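## Task

Grasp the white 2x2 brick and place it on top of whichever black 2x3 brick sits nearest the yellow 4x4 plate, without disturbing any other brick; then open the gripper and withdraw the arm.

## Robot and tools

Robot: a single six-joint arm (Trossen WXAI follower) ending in a two-finger parallel gripper. There is one arm only, so every motion argument is a single list, never one per arm. The base may sit slightly tilted on the table.

Scene frame: origin on the table surface right under the base, +z up, +x forward, +y to the left when facing along +x. Results report the gripper in this frame: end_effector_position in metres and end_effector_quat_wxyz, plus linear (m/s) and angular (rad/s) velocity. That position is the point between the finger pads, roughly 3 to 4 cm short of the fingertips; at long reach the reported value can be a little wrong.

Gripper frame: fingers extend along its +x, and they close and open along its y. All motion offsets are given in this gripper frame, not the scene frame.

A row is 7 numbers, each from -1 to 1: dx, dy, dz, rx, ry, rz, opening. The first six are an offset, not a pose: a displacement of the gripper target away from a reference pose, expressed in the gripper's own axes. 1.0 equals 0.6 m for dx, dy, dz and 180 degrees for rotation; rx, ry, rz form one rotation vector. The reference is the gripper pose shown in the most recent result that reports it; before any such result in a scene, and for the second or later call inside one reply, it is wherever the robot is when that action begins. Every row in an action refers to that same reference, not to the row before it, so an all-zero offset pulls the arm back to the reference rather than holding still. The seventh number, opening, is absolute: +1 is fully open (0.088 m), about -0.80 is where empty fingers touch, and values down to -1 close no further. Full open-to-closed needs at least about 0.5 s.

Tools:
- execute_actions(actions, pictures): actions is a list holding at most one item, or empty. An empty list sends nothing and returns the state with pictures. An action is {"rows": [1 to 15 rows], "steps": 5 to 15}; each row lasts one control step of 1/30 s, and the final row repeats if steps exceed the rows. A wait is {"steps": n} with n up to 300, counted from the previous result, so thinking time is included. pictures (boolean) requests camera images.
- move(target, speed): target is one row as above (offset from the same reference); it drives the gripper along a straight line toward that target over 0.5 to 10 s, stopping early at 10 s. speed is the path's top speed in m/s, 0.002 to 0.5 (default 0.25); turning is capped at twice that in rad/s. The opening is commanded at the start. It does not avoid obstacles and the real hand can lag, drift or overshoot the speed, notably with the arm stretched out. Its result adds a move: line (done, off_target, moving, held, fault, and limits such as paced or held) and the distance left to the target.
- wait(seconds): 0 to 10 s of letting the scene run with nothing new sent.
- zoom_image(camera, region): camera is cam_high or cam_wrist; region is [x0, y0, x1, y1] in pixels from the top-left of the 672x504 image, at most 504 by 504.
- read_manual(section): only returns URDF licence text.


Control details: each step, the commanded pose is limited to 70 mm and 16 degrees from the measured pose, so far targets may need several actions; after an action the arm continues only to the last limited pose. The final 5 steps of each action run after the result is taken (kept back), during your reply. Friction can leave the hand short or slightly tilted, and tiny moves may not happen; check the reported pose and re-level if needed.

Result lines: Joint positions and Joint velocities list waist, shoulder, elbow, wrist pitch, wrist yaw, wrist roll (rad), then finger-pad gap (m). grip_measured is the finger opening on the command scale; to hold something keep commanding a value well below it (lower squeezes harder; readings may be off by about 1 mm). HELD marks steps a clearance check blocked; a pose unreachable line means the check altered the command. Hand target appears when nothing is kept back. MOTOR HOT warns from 50 °C; OVER-TEMPERATURE FAULT means a stop from overheating, and long holding under load builds heat.

Avoid: contact torques reaching the load limits (waist 18, shoulder 22.3, elbow 22.2, wrist pitch 5.86, wrist yaw 5.84, wrist roll 5.48 N m, held weight included), which freezes the arm for 10 s; fast or deep pushes into objects; dropping or slamming bricks; and anything leaving the table, which fails the scene. Objects may occasionally get a small push from outside.

Each tool is called as name([rows], argument=value, ...), one row to a line, values as JSON.

## Session

execute_actions(actions=[])

Scene clock: 0.00 s of 4185.00 s.
end_effector_position=(+0.1471, -0.1806, +0.3344) grip_measured=+0.851 end_effector_quat_wxyz=(+0.763, -0.291, +0.324, -0.477) end_effector_velocity=(-0.000, +0.001, +0.001) end_effector_angular_velocity=(-0.006, +0.016, +0.005)
Joint positions: [-1.918  1.006  0.071  0.462 -0.855 -0.221  0.081]
Joint velocities: [-0.007 -0.002  0.002 -0.007 -0.007 -0.022 -0.   ]
Heat: hottest shoulder 26 °C (+0.0 °C/min).
Hand target: +0.147, -0.181, +0.334; +0.763, -0.291, +0.324, -0.477

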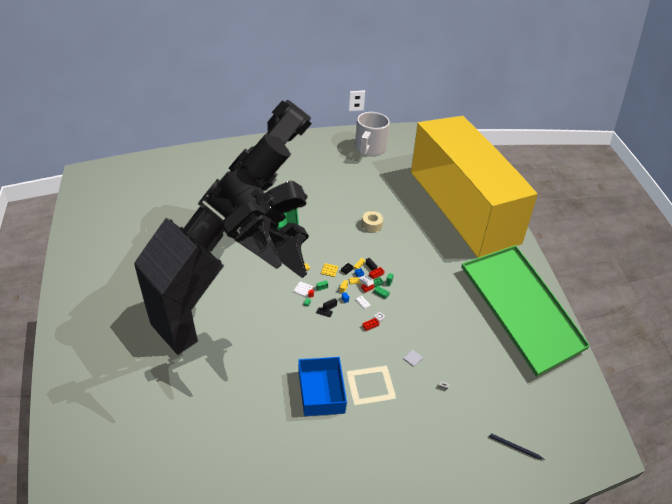

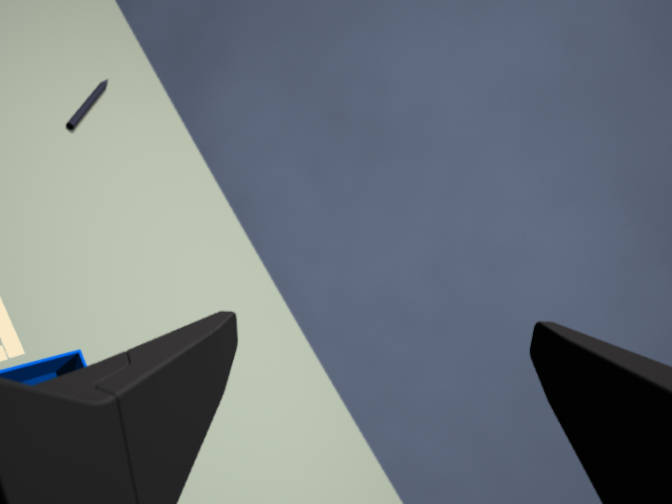

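zoom_image(camera="cam_high", region=[270, 230, 430, 350])

Region (270, 230, 430, 350) of cam_high's 672x504 image, scaled by 3.150, with more detail than that image has; it fills the top 378 rows of this view, and the rest is white.

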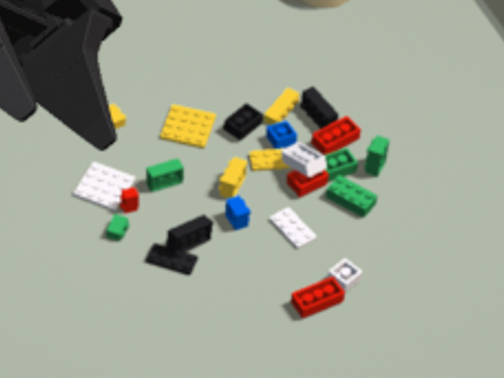

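move(target=[-0.016,0.311,0.012,-0.091,0.2146,0.375,0.9])

Scene clock: 3.73 s of 4185.00 s.
end_effector_position=(+0.2480, -0.0997, +0.1989) grip_measured=+0.900 end_effector_quat_wxyz=(+0.706, +0.002, +0.708, -0.000) end_effector_velocity=(+0.003, -0.002, +0.001) end_effector_angular_velocity=(-0.006, -0.010, +0.031)
Joint positions: [-1.219  1.504  0.875 -1.164 -0.977 -1.26   0.083]
Joint velocities: [-0.002  0.002  0.007  0.007 -0.007 -0.022 -0.   ]
Heat: hottest shoulder 26 °C (+0.0 °C/min).
Hand target: +0.250, -0.101, +0.199; +0.705, -0.000, +0.709, +0.002
Off the commanded pose: 0.003 m, 0 deg.
Kept back: nothing.
move: done

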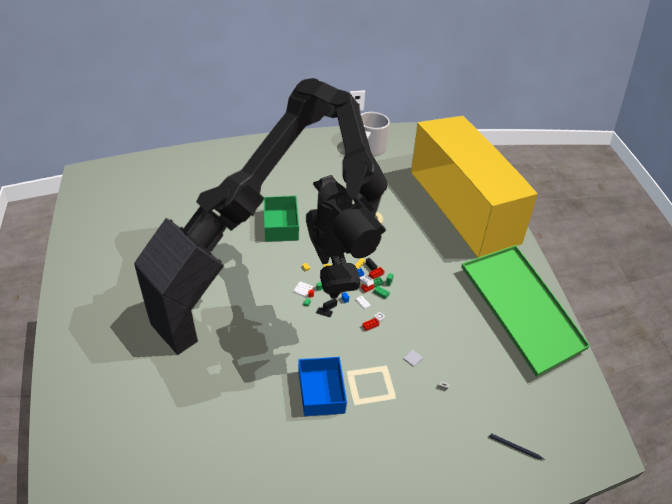

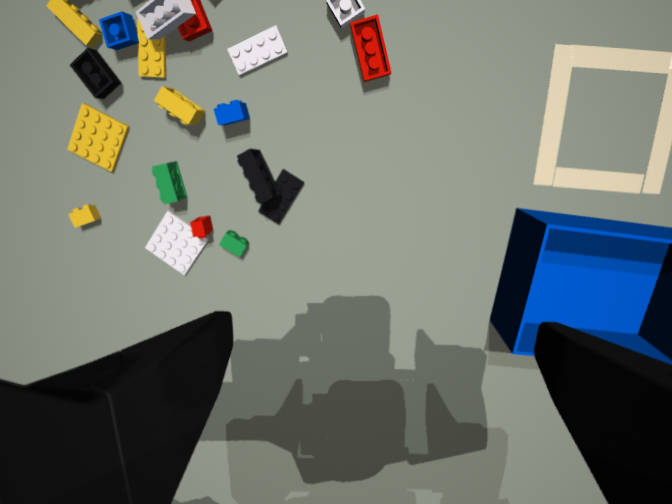

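move(target=[0.17,0.012,0.14,0,0,0,0.2])

Scene clock: 5.13 s of 4185.00 s.
end_effector_position=(+0.3348, -0.0916, +0.0983) grip_measured=+0.200 end_effector_quat_wxyz=(+0.709, -0.002, +0.705, +0.001) end_effector_velocity=(+0.003, +0.001, -0.000) end_effector_angular_velocity=(+0.003, -0.014, +0.011)
Joint positions: [-0.723  1.525  0.906 -0.457 -0.908 -0.405  0.049]
Joint velocities: [ 0.002 -0.002 -0.002  0.022 -0.007  0.007  0.   ]
Heat: hottest shoulder 26 °C (+0.0 °C/min).
Hand target: +0.333, -0.093, +0.097; +0.707, +0.001, +0.707, -0.001
Off the commanded pose: 0.003 m, 1 deg.
Kept back: nothing.
move: done

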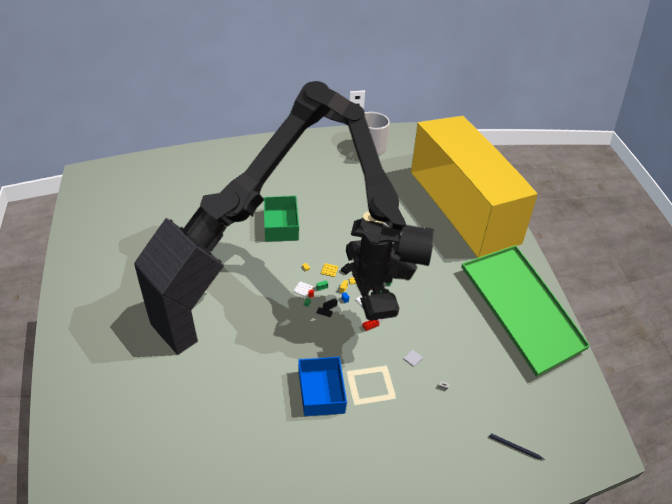

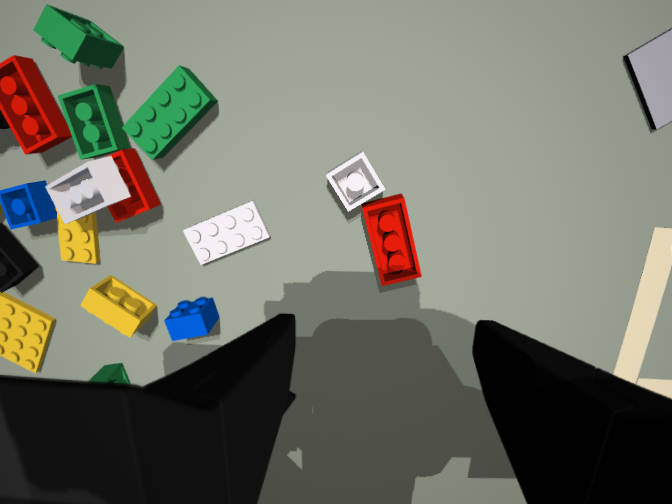

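move(target=[0.06,0.01,0.05,-0.14,0,0,-0.2])

Scene clock: 6.80 s of 4185.00 s.
end_effector_position=(+0.3636, -0.0842, +0.0635) grip_measured=-0.200 end_effector_quat_wxyz=(+0.692, -0.154, +0.688, +0.153) end_effector_velocity=(+0.001, +0.002, -0.000) end_effector_angular_velocity=(+0.019, -0.008, -0.007)
Joint positions: [-0.595  1.597  0.978 -0.325 -0.841 -0.669  0.029]
Joint velocities: [-0.002  0.002 -0.002  0.007 -0.022  0.007 -0.   ]
Heat: hottest shoulder 27 °C (+8.8 °C/min).
Hand target: +0.365, -0.085, +0.062; +0.692, -0.157, +0.687, +0.155
Off the commanded pose: 0.002 m, 0 deg.
Kept back: nothing.
move: done

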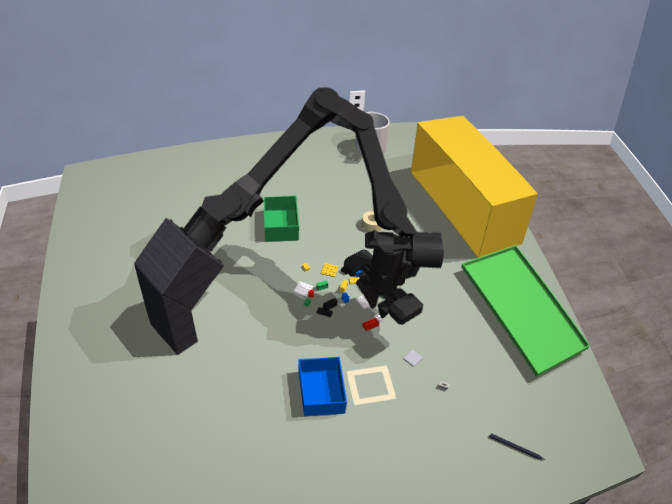

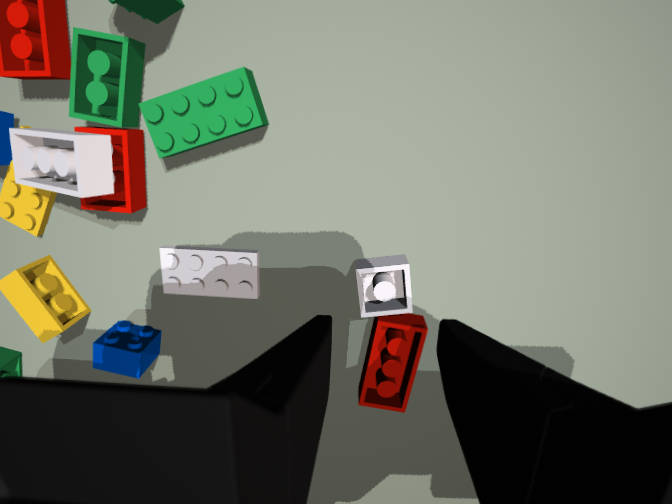

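move(target=[0.025,-0.003,0.009,0.015,0,0,-0.2], speed=0.05)

Scene clock: 7.80 s of 4185.00 s.
end_effector_position=(+0.3675, -0.0823, +0.0496) grip_measured=-0.200 end_effector_quat_wxyz=(+0.696, -0.137, +0.691, +0.138) end_effector_velocity=(+0.001, +0.003, +0.001) end_effector_angular_velocity=(+0.019, -0.010, -0.003)
Joint positions: [-0.556  1.627  0.986 -0.271 -0.819 -0.577  0.029]
Joint velocities: [-0.002 -0.002 -0.002  0.007 -0.022  0.007 -0.   ]
Heat: hottest shoulder 27 °C (+7.7 °C/min).
Hand target: +0.369, -0.083, +0.048; +0.696, -0.137, +0.691, +0.137
Off the commanded pose: 0.002 m, 0 deg.
Kept back: nothing.
move: done

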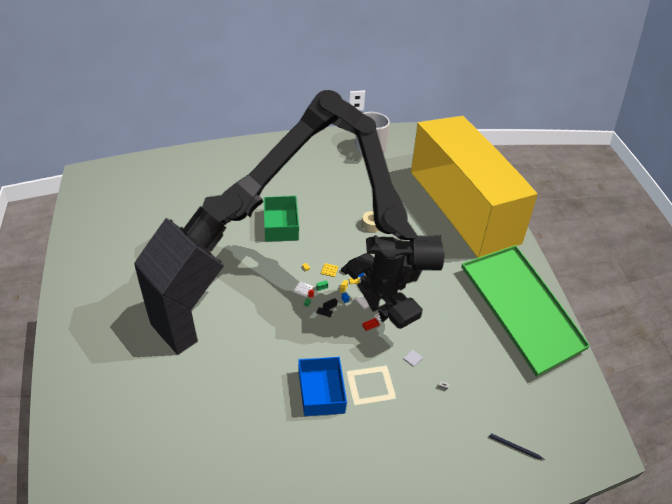

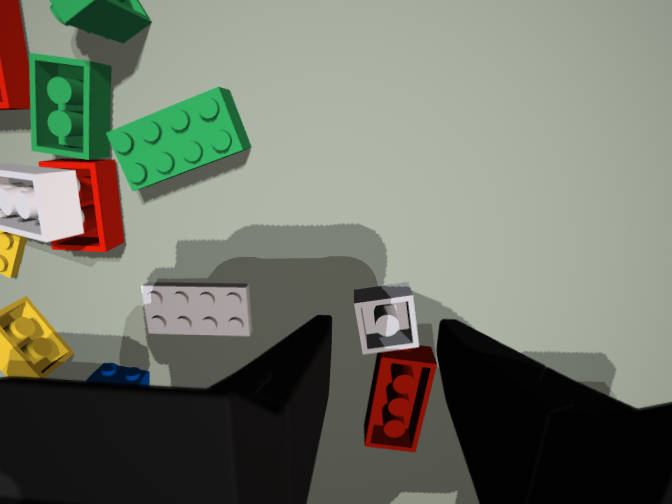

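move(target=[0.017,0,0.007,-0.04,0,0,-0.2], speed=0.03)

Scene clock: 10.37 s of 4185.00 s.
end_effector_position=(+0.3701, -0.0796, +0.0407) grip_measured=-0.200 end_effector_quat_wxyz=(+0.686, -0.178, +0.682, +0.180) end_effector_velocity=(+0.003, +0.001, +0.001) end_effector_angular_velocity=(+0.004, -0.011, +0.015)
Joint positions: [-0.529  1.642  0.99  -0.238 -0.803 -0.666  0.029]
Joint velocities: [-0.002 -0.002  0.002  0.007 -0.007 -0.007 -0.   ]
Heat: hottest shoulder 27 °C (+5.8 °C/min).
Hand target: +0.372, -0.081, +0.039; +0.686, -0.181, +0.681, +0.181
Off the commanded pose: 0.002 m, 0 deg.
Kept back: nothing.
move: done

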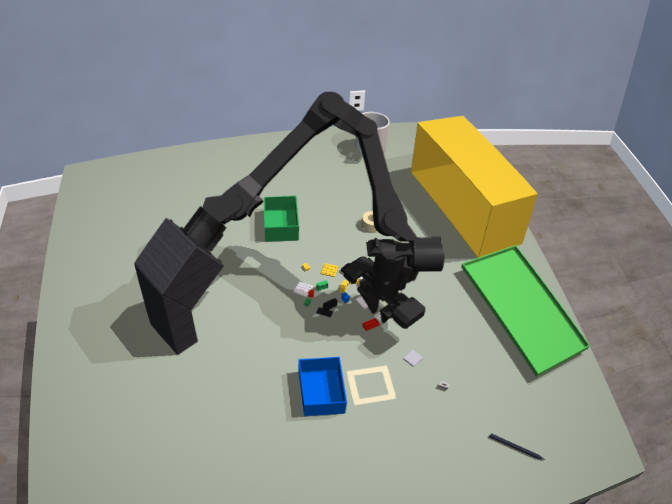

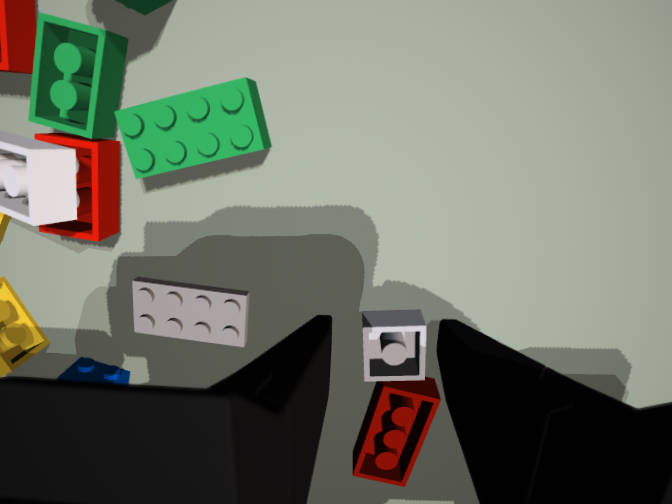

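move(target=[0.004,-0.003,0,0,0,0,-0.3], speed=0.02)

move(target=[0,0,0,0,0,0,-0.62])

move(target=[-0.08,0,0,0,0,0,-0.62], speed=0.1)

Scene clock: 11.30 s of 4185.00 s.
end_effector_position=(+0.3700, -0.0802, +0.0397) grip_measured=-0.300 end_effector_quat_wxyz=(+0.686, -0.179, +0.682, +0.180) end_effector_velocity=(+0.001, -0.002, +0.001) end_effector_angular_velocity=(-0.010, -0.005, -0.003)
Joint positions: [-0.528  1.646  0.99  -0.232 -0.803 -0.666  0.024]
Joint velocities: [-0.002 -0.002 -0.002  0.007  0.007  0.007 -0.   ]
Heat: hottest shoulder 27 °C (+5.3 °C/min).
Hand target: +0.371, -0.081, +0.038; +0.686, -0.178, +0.682, +0.179
Off the commanded pose: 0.002 m, 0 deg.
Kept back: nothing.
move: done

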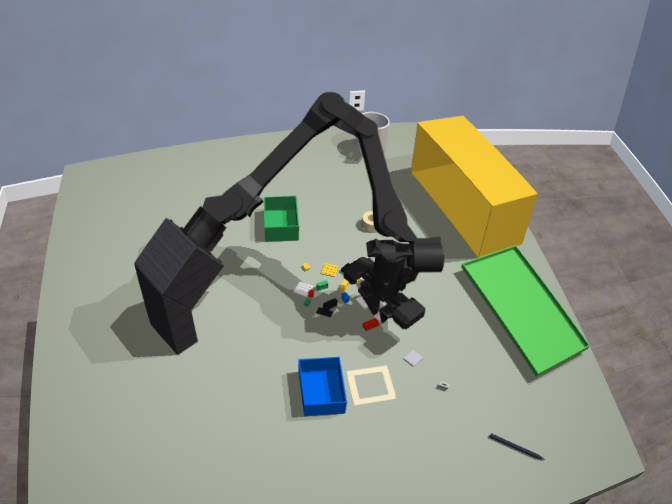

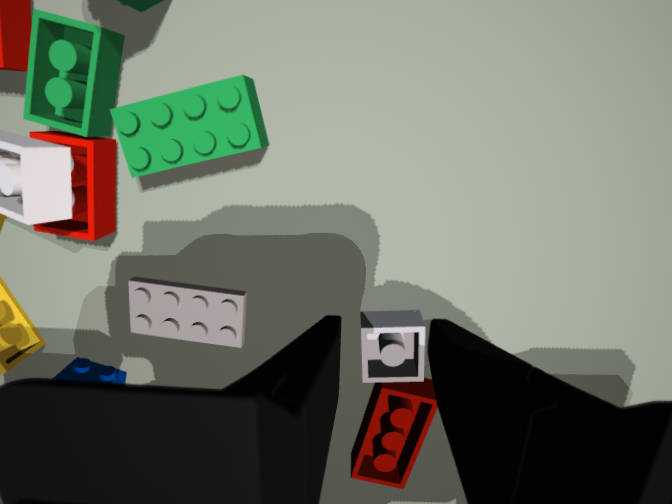

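Scene clock: 11.80 s of 4185.00 s.
end_effector_position=(+0.3700, -0.0802, +0.0397) grip_measured=-0.491 end_effector_quat_wxyz=(+0.686, -0.178, +0.682, +0.180) end_effector_velocity=(+0.004, +0.002, +0.001) end_effector_angular_velocity=(+0.018, -0.020, +0.022)
Joint positions: [-0.528  1.646  0.99  -0.233 -0.803 -0.666  0.015]
Joint velocities: [-0.002 -0.002 -0.002  0.022 -0.022 -0.007 -0.   ]
Heat: hottest shoulder 27 °C (+5.1 °C/min).
Hand target: +0.370, -0.080, +0.040; +0.686, -0.179, +0.682, +0.180
Off the commanded pose: 0.000 m, 0 deg.
Kept back: nothing.
move: done

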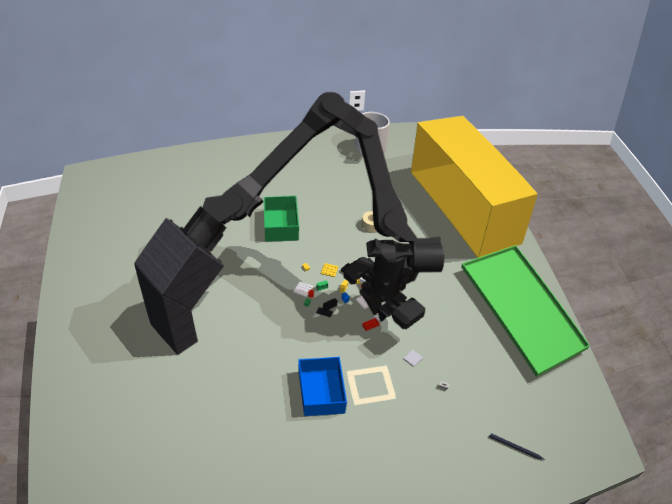

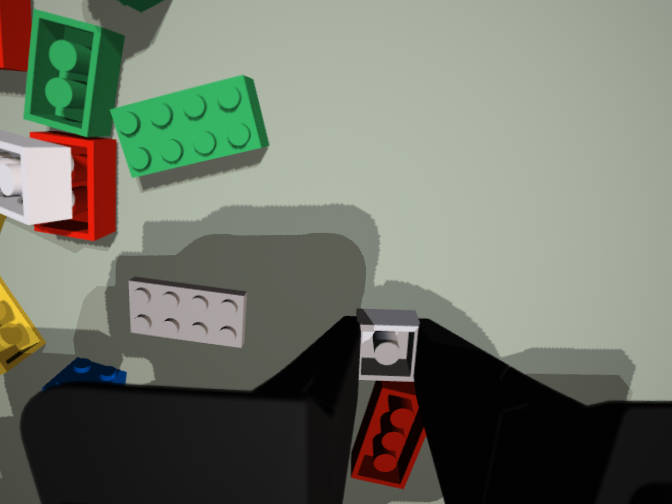

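Scene clock: 12.67 s of 4185.00 s.
end_effector_position=(+0.3653, -0.0813, +0.0840) grip_measured=-0.492 end_effector_quat_wxyz=(+0.683, -0.173, +0.686, +0.179) end_effector_velocity=(+0.001, +0.003, +0.000) end_effector_angular_velocity=(+0.009, +0.000, +0.007)
Joint positions: [-0.641  1.565  1.017 -0.462 -0.87  -0.807  0.015]
Joint velocities: [ 0.002 -0.002  0.002 -0.007 -0.007 -0.007 -0.004]
Heat: hottest shoulder 27 °C (+4.7 °C/min).
Hand target: +0.370, -0.081, +0.088; +0.686, -0.179, +0.682, +0.180
Off the commanded pose: 0.006 m, 1 deg.
Kept back: nothing.
move: done

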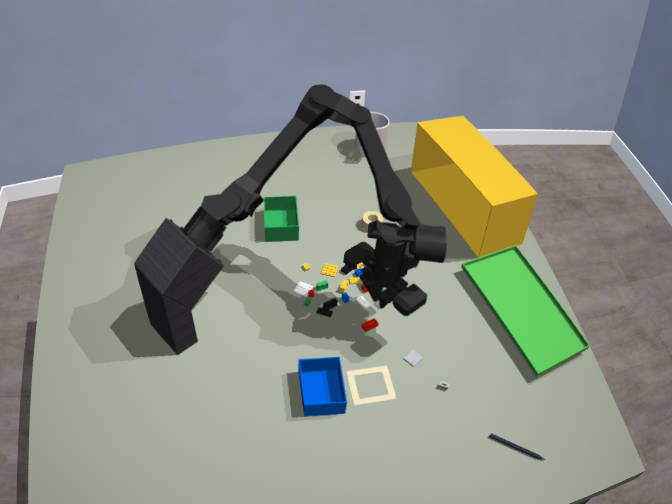

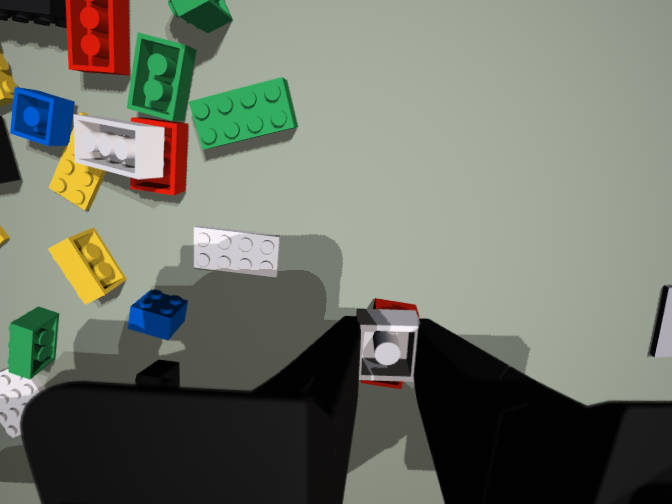

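move(target=[0,0.228,0.04,0,0,0,-0.62])

Scene clock: 13.97 s of 4185.00 s.
end_effector_position=(+0.3225, +0.0496, +0.0852) grip_measured=-0.492 end_effector_quat_wxyz=(+0.683, -0.172, +0.687, +0.179) end_effector_velocity=(-0.001, +0.004, +0.001) end_effector_angular_velocity=(+0.013, +0.002, +0.013)
Joint positions: [-0.262  1.075  0.729 -0.392 -0.623 -0.41   0.015]
Joint velocities: [ 0.007 -0.012 -0.002 -0.007 -0.007 -0.007 -0.   ]
Heat: hottest shoulder 27 °C (+4.3 °C/min).
Hand target: +0.321, +0.051, +0.086; +0.684, -0.173, +0.685, +0.179
Off the commanded pose: 0.002 m, 0 deg.
Kept back: nothing.
move: done

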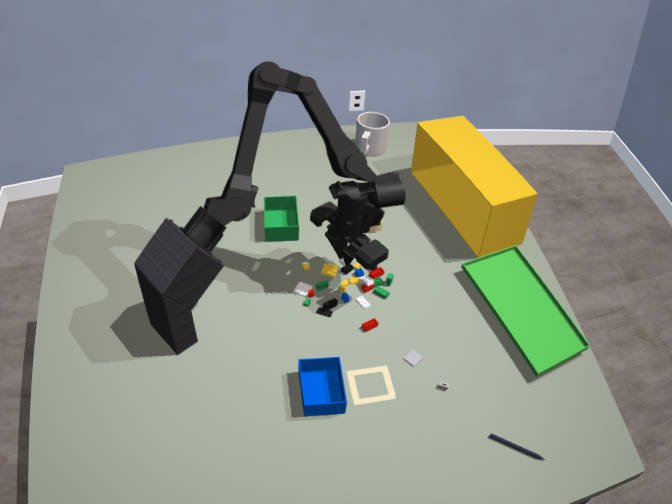

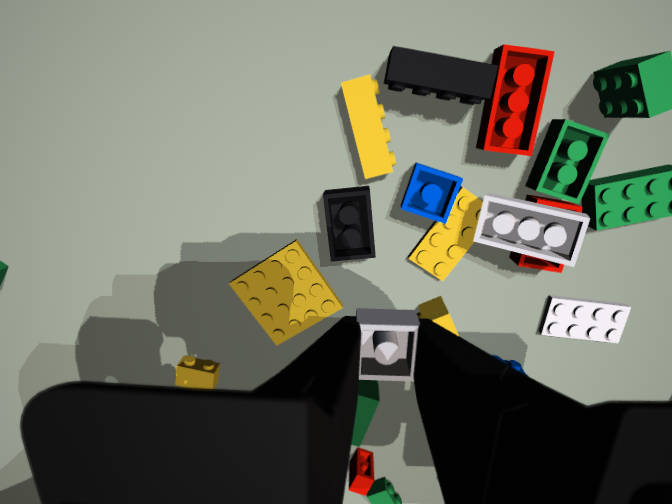

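move(target=[0.04,0.013,0.026,-0.015,0,0,-0.62], speed=0.06)

Scene clock: 15.03 s of 4185.00 s.
end_effector_position=(+0.3297, +0.0639, +0.0622) grip_measured=-0.492 end_effector_quat_wxyz=(+0.679, -0.188, +0.683, +0.195) end_effector_velocity=(-0.003, -0.001, -0.001) end_effector_angular_velocity=(+0.004, +0.011, -0.000)
Joint positions: [-0.147  1.138  0.749 -0.302 -0.537 -0.368  0.015]
Joint velocities: [-0.002  0.002 -0.002 -0.007 -0.007 -0.007  0.   ]
Heat: hottest shoulder 27 °C (+4.0 °C/min).
Hand target: +0.332, +0.064, +0.061; +0.679, -0.188, +0.682, +0.195
Off the commanded pose: 0.003 m, 0 deg.
Kept back: nothing.
move: done

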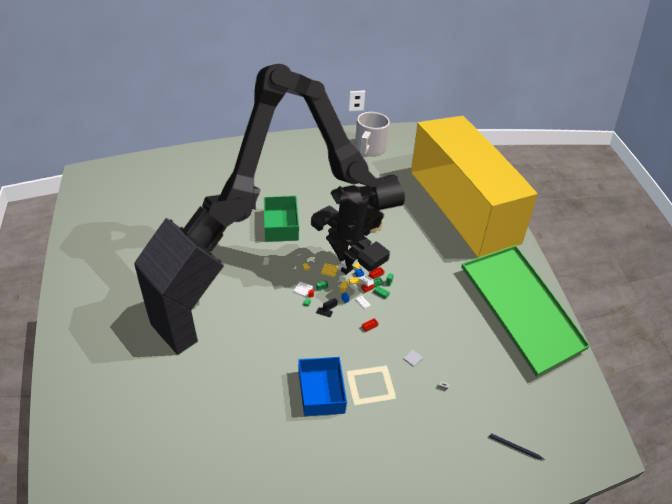

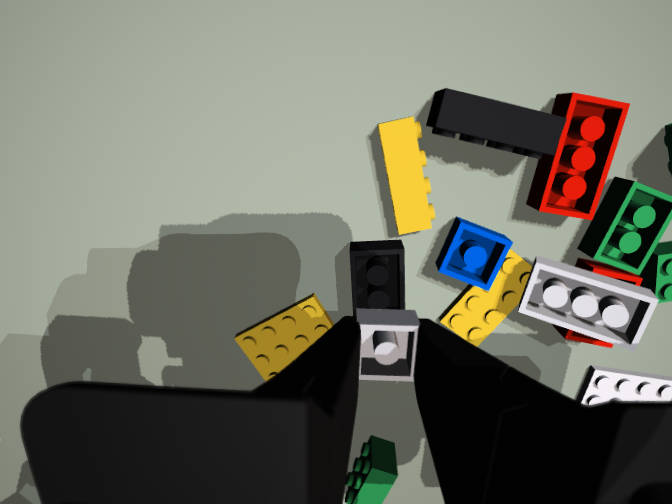

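move(target=[0.017,0,0.011,0,0,0,-0.62], speed=0.02)

Scene clock: 16.10 s of 4185.00 s.
end_effector_position=(+0.3328, +0.0669, +0.0530) grip_measured=-0.492 end_effector_quat_wxyz=(+0.678, -0.187, +0.684, +0.195) end_effector_velocity=(+0.002, +0.001, -0.000) end_effector_angular_velocity=(+0.007, -0.006, -0.005)
Joint positions: [-0.116  1.172  0.762 -0.271 -0.514 -0.347  0.015]
Joint velocities: [-0.002  0.002  0.002  0.007 -0.007  0.007 -0.   ]
Heat: hottest shoulder 27 °C (+3.7 °C/min).
Hand target: +0.335, +0.067, +0.052; +0.679, -0.188, +0.683, +0.195
Off the commanded pose: 0.003 m, 0 deg.
Kept back: nothing.
move: done

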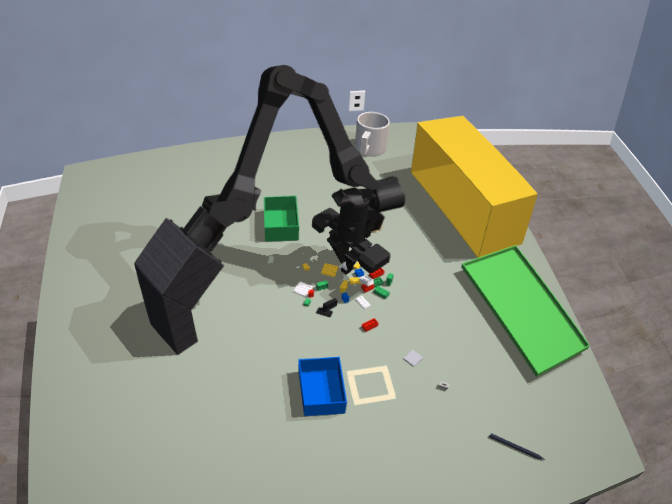

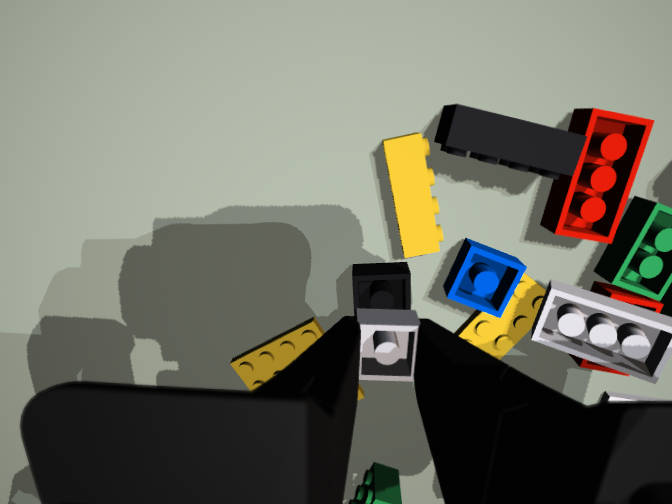

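move(target=[0.007,0,0.003,0,0,0,-0.62], speed=0.01)

move(target=[0,0,0,0,0,0,-0.3])

move(target=[-0.15,0,-0.05,0,0,0,-0.3], speed=0.1)

Scene clock: 17.07 s of 4185.00 s.
end_effector_position=(+0.3334, +0.0677, +0.0503) grip_measured=-0.492 end_effector_quat_wxyz=(+0.678, -0.188, +0.683, +0.195) end_effector_velocity=(+0.001, +0.001, +0.001) end_effector_angular_velocity=(+0.007, -0.006, +0.024)
Joint positions: [-0.107  1.18   0.762 -0.258 -0.506 -0.341  0.015]
Joint velocities: [-0.002 -0.002 -0.002  0.007 -0.007 -0.022  0.   ]
Heat: hottest shoulder 28 °C (+7.0 °C/min).
Hand target: +0.334, +0.068, +0.049; +0.678, -0.187, +0.683, +0.195
Off the commanded pose: 0.002 m, 0 deg.
Kept back: nothing.
move: done

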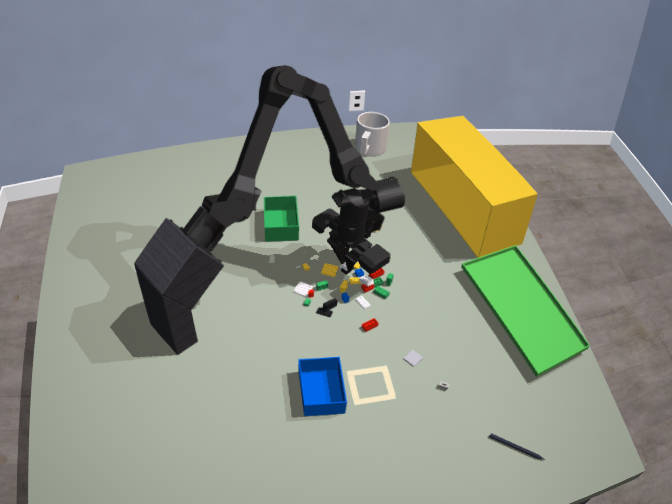

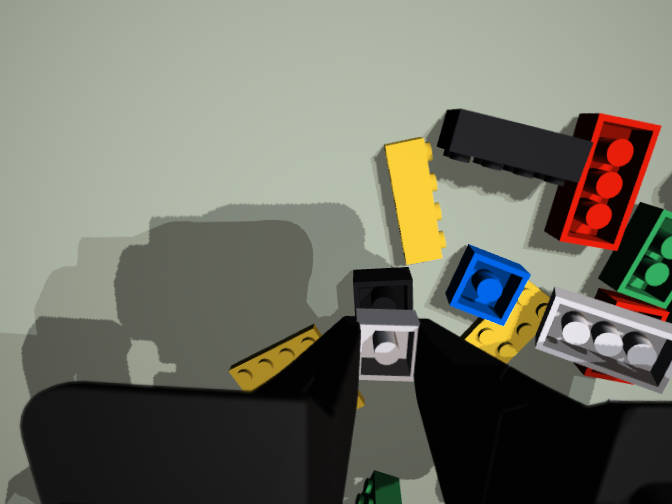

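Scene clock: 17.60 s of 4185.00 s.
end_effector_position=(+0.3334, +0.0677, +0.0503) grip_measured=-0.301 end_effector_quat_wxyz=(+0.678, -0.188, +0.683, +0.195) end_effector_velocity=(+0.003, +0.003, +0.001) end_effector_angular_velocity=(+0.024, -0.016, +0.016)
Joint positions: [-0.107  1.18   0.762 -0.258 -0.506 -0.341  0.024]
Joint velocities: [-0.002 -0.002 -0.002  0.022 -0.022 -0.007  0.   ]
Heat: hottest shoulder 28 °C (+6.8 °C/min).
Hand target: +0.333, +0.068, +0.050; +0.678, -0.188, +0.683, +0.195
Off the commanded pose: 0.000 m, 0 deg.
Kept back: nothing.
move: done

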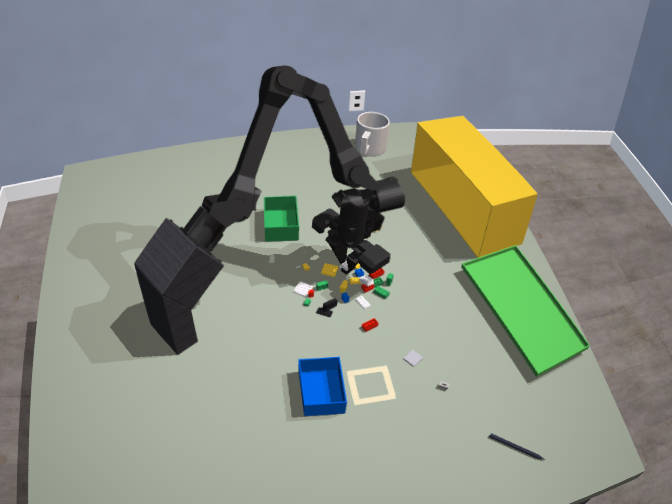

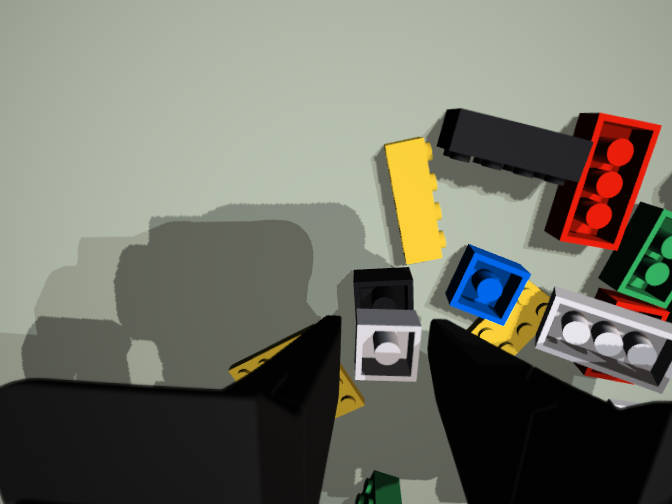

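Scene clock: 18.97 s of 4185.00 s.
end_effector_position=(+0.3052, +0.0490, +0.1376) grip_measured=-0.300 end_effector_quat_wxyz=(+0.675, -0.183, +0.688, +0.193) end_effector_velocity=(-0.002, +0.003, +0.002) end_effector_angular_velocity=(+0.018, +0.007, -0.009)
Joint positions: [-0.453  0.924  0.759 -0.707 -0.756 -0.639  0.024]
Joint velocities: [-0.007 -0.002  0.002 -0.022 -0.022 -0.007 -0.   ]
Heat: hottest shoulder 28 °C (+6.3 °C/min).
Hand target: +0.309, +0.051, +0.141; +0.678, -0.189, +0.683, +0.195
Off the commanded pose: 0.005 m, 1 deg.
Kept back: nothing.
move: done

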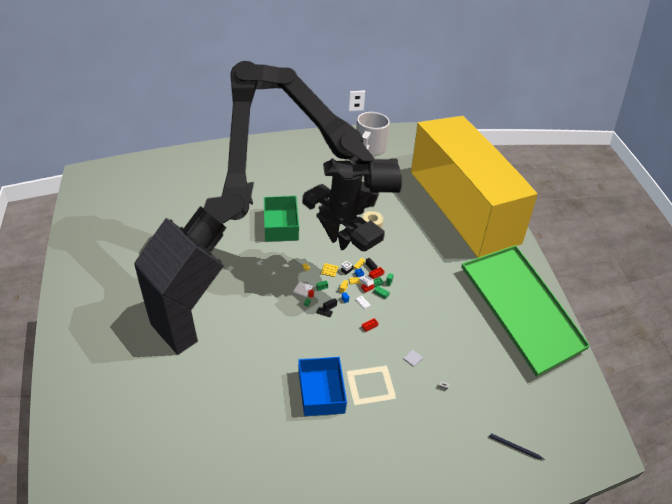

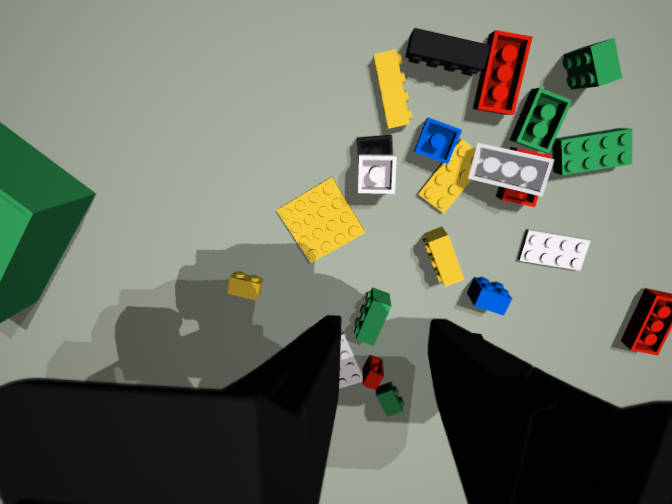

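finished_scene(scene=1)

The scene is finished: the task was done.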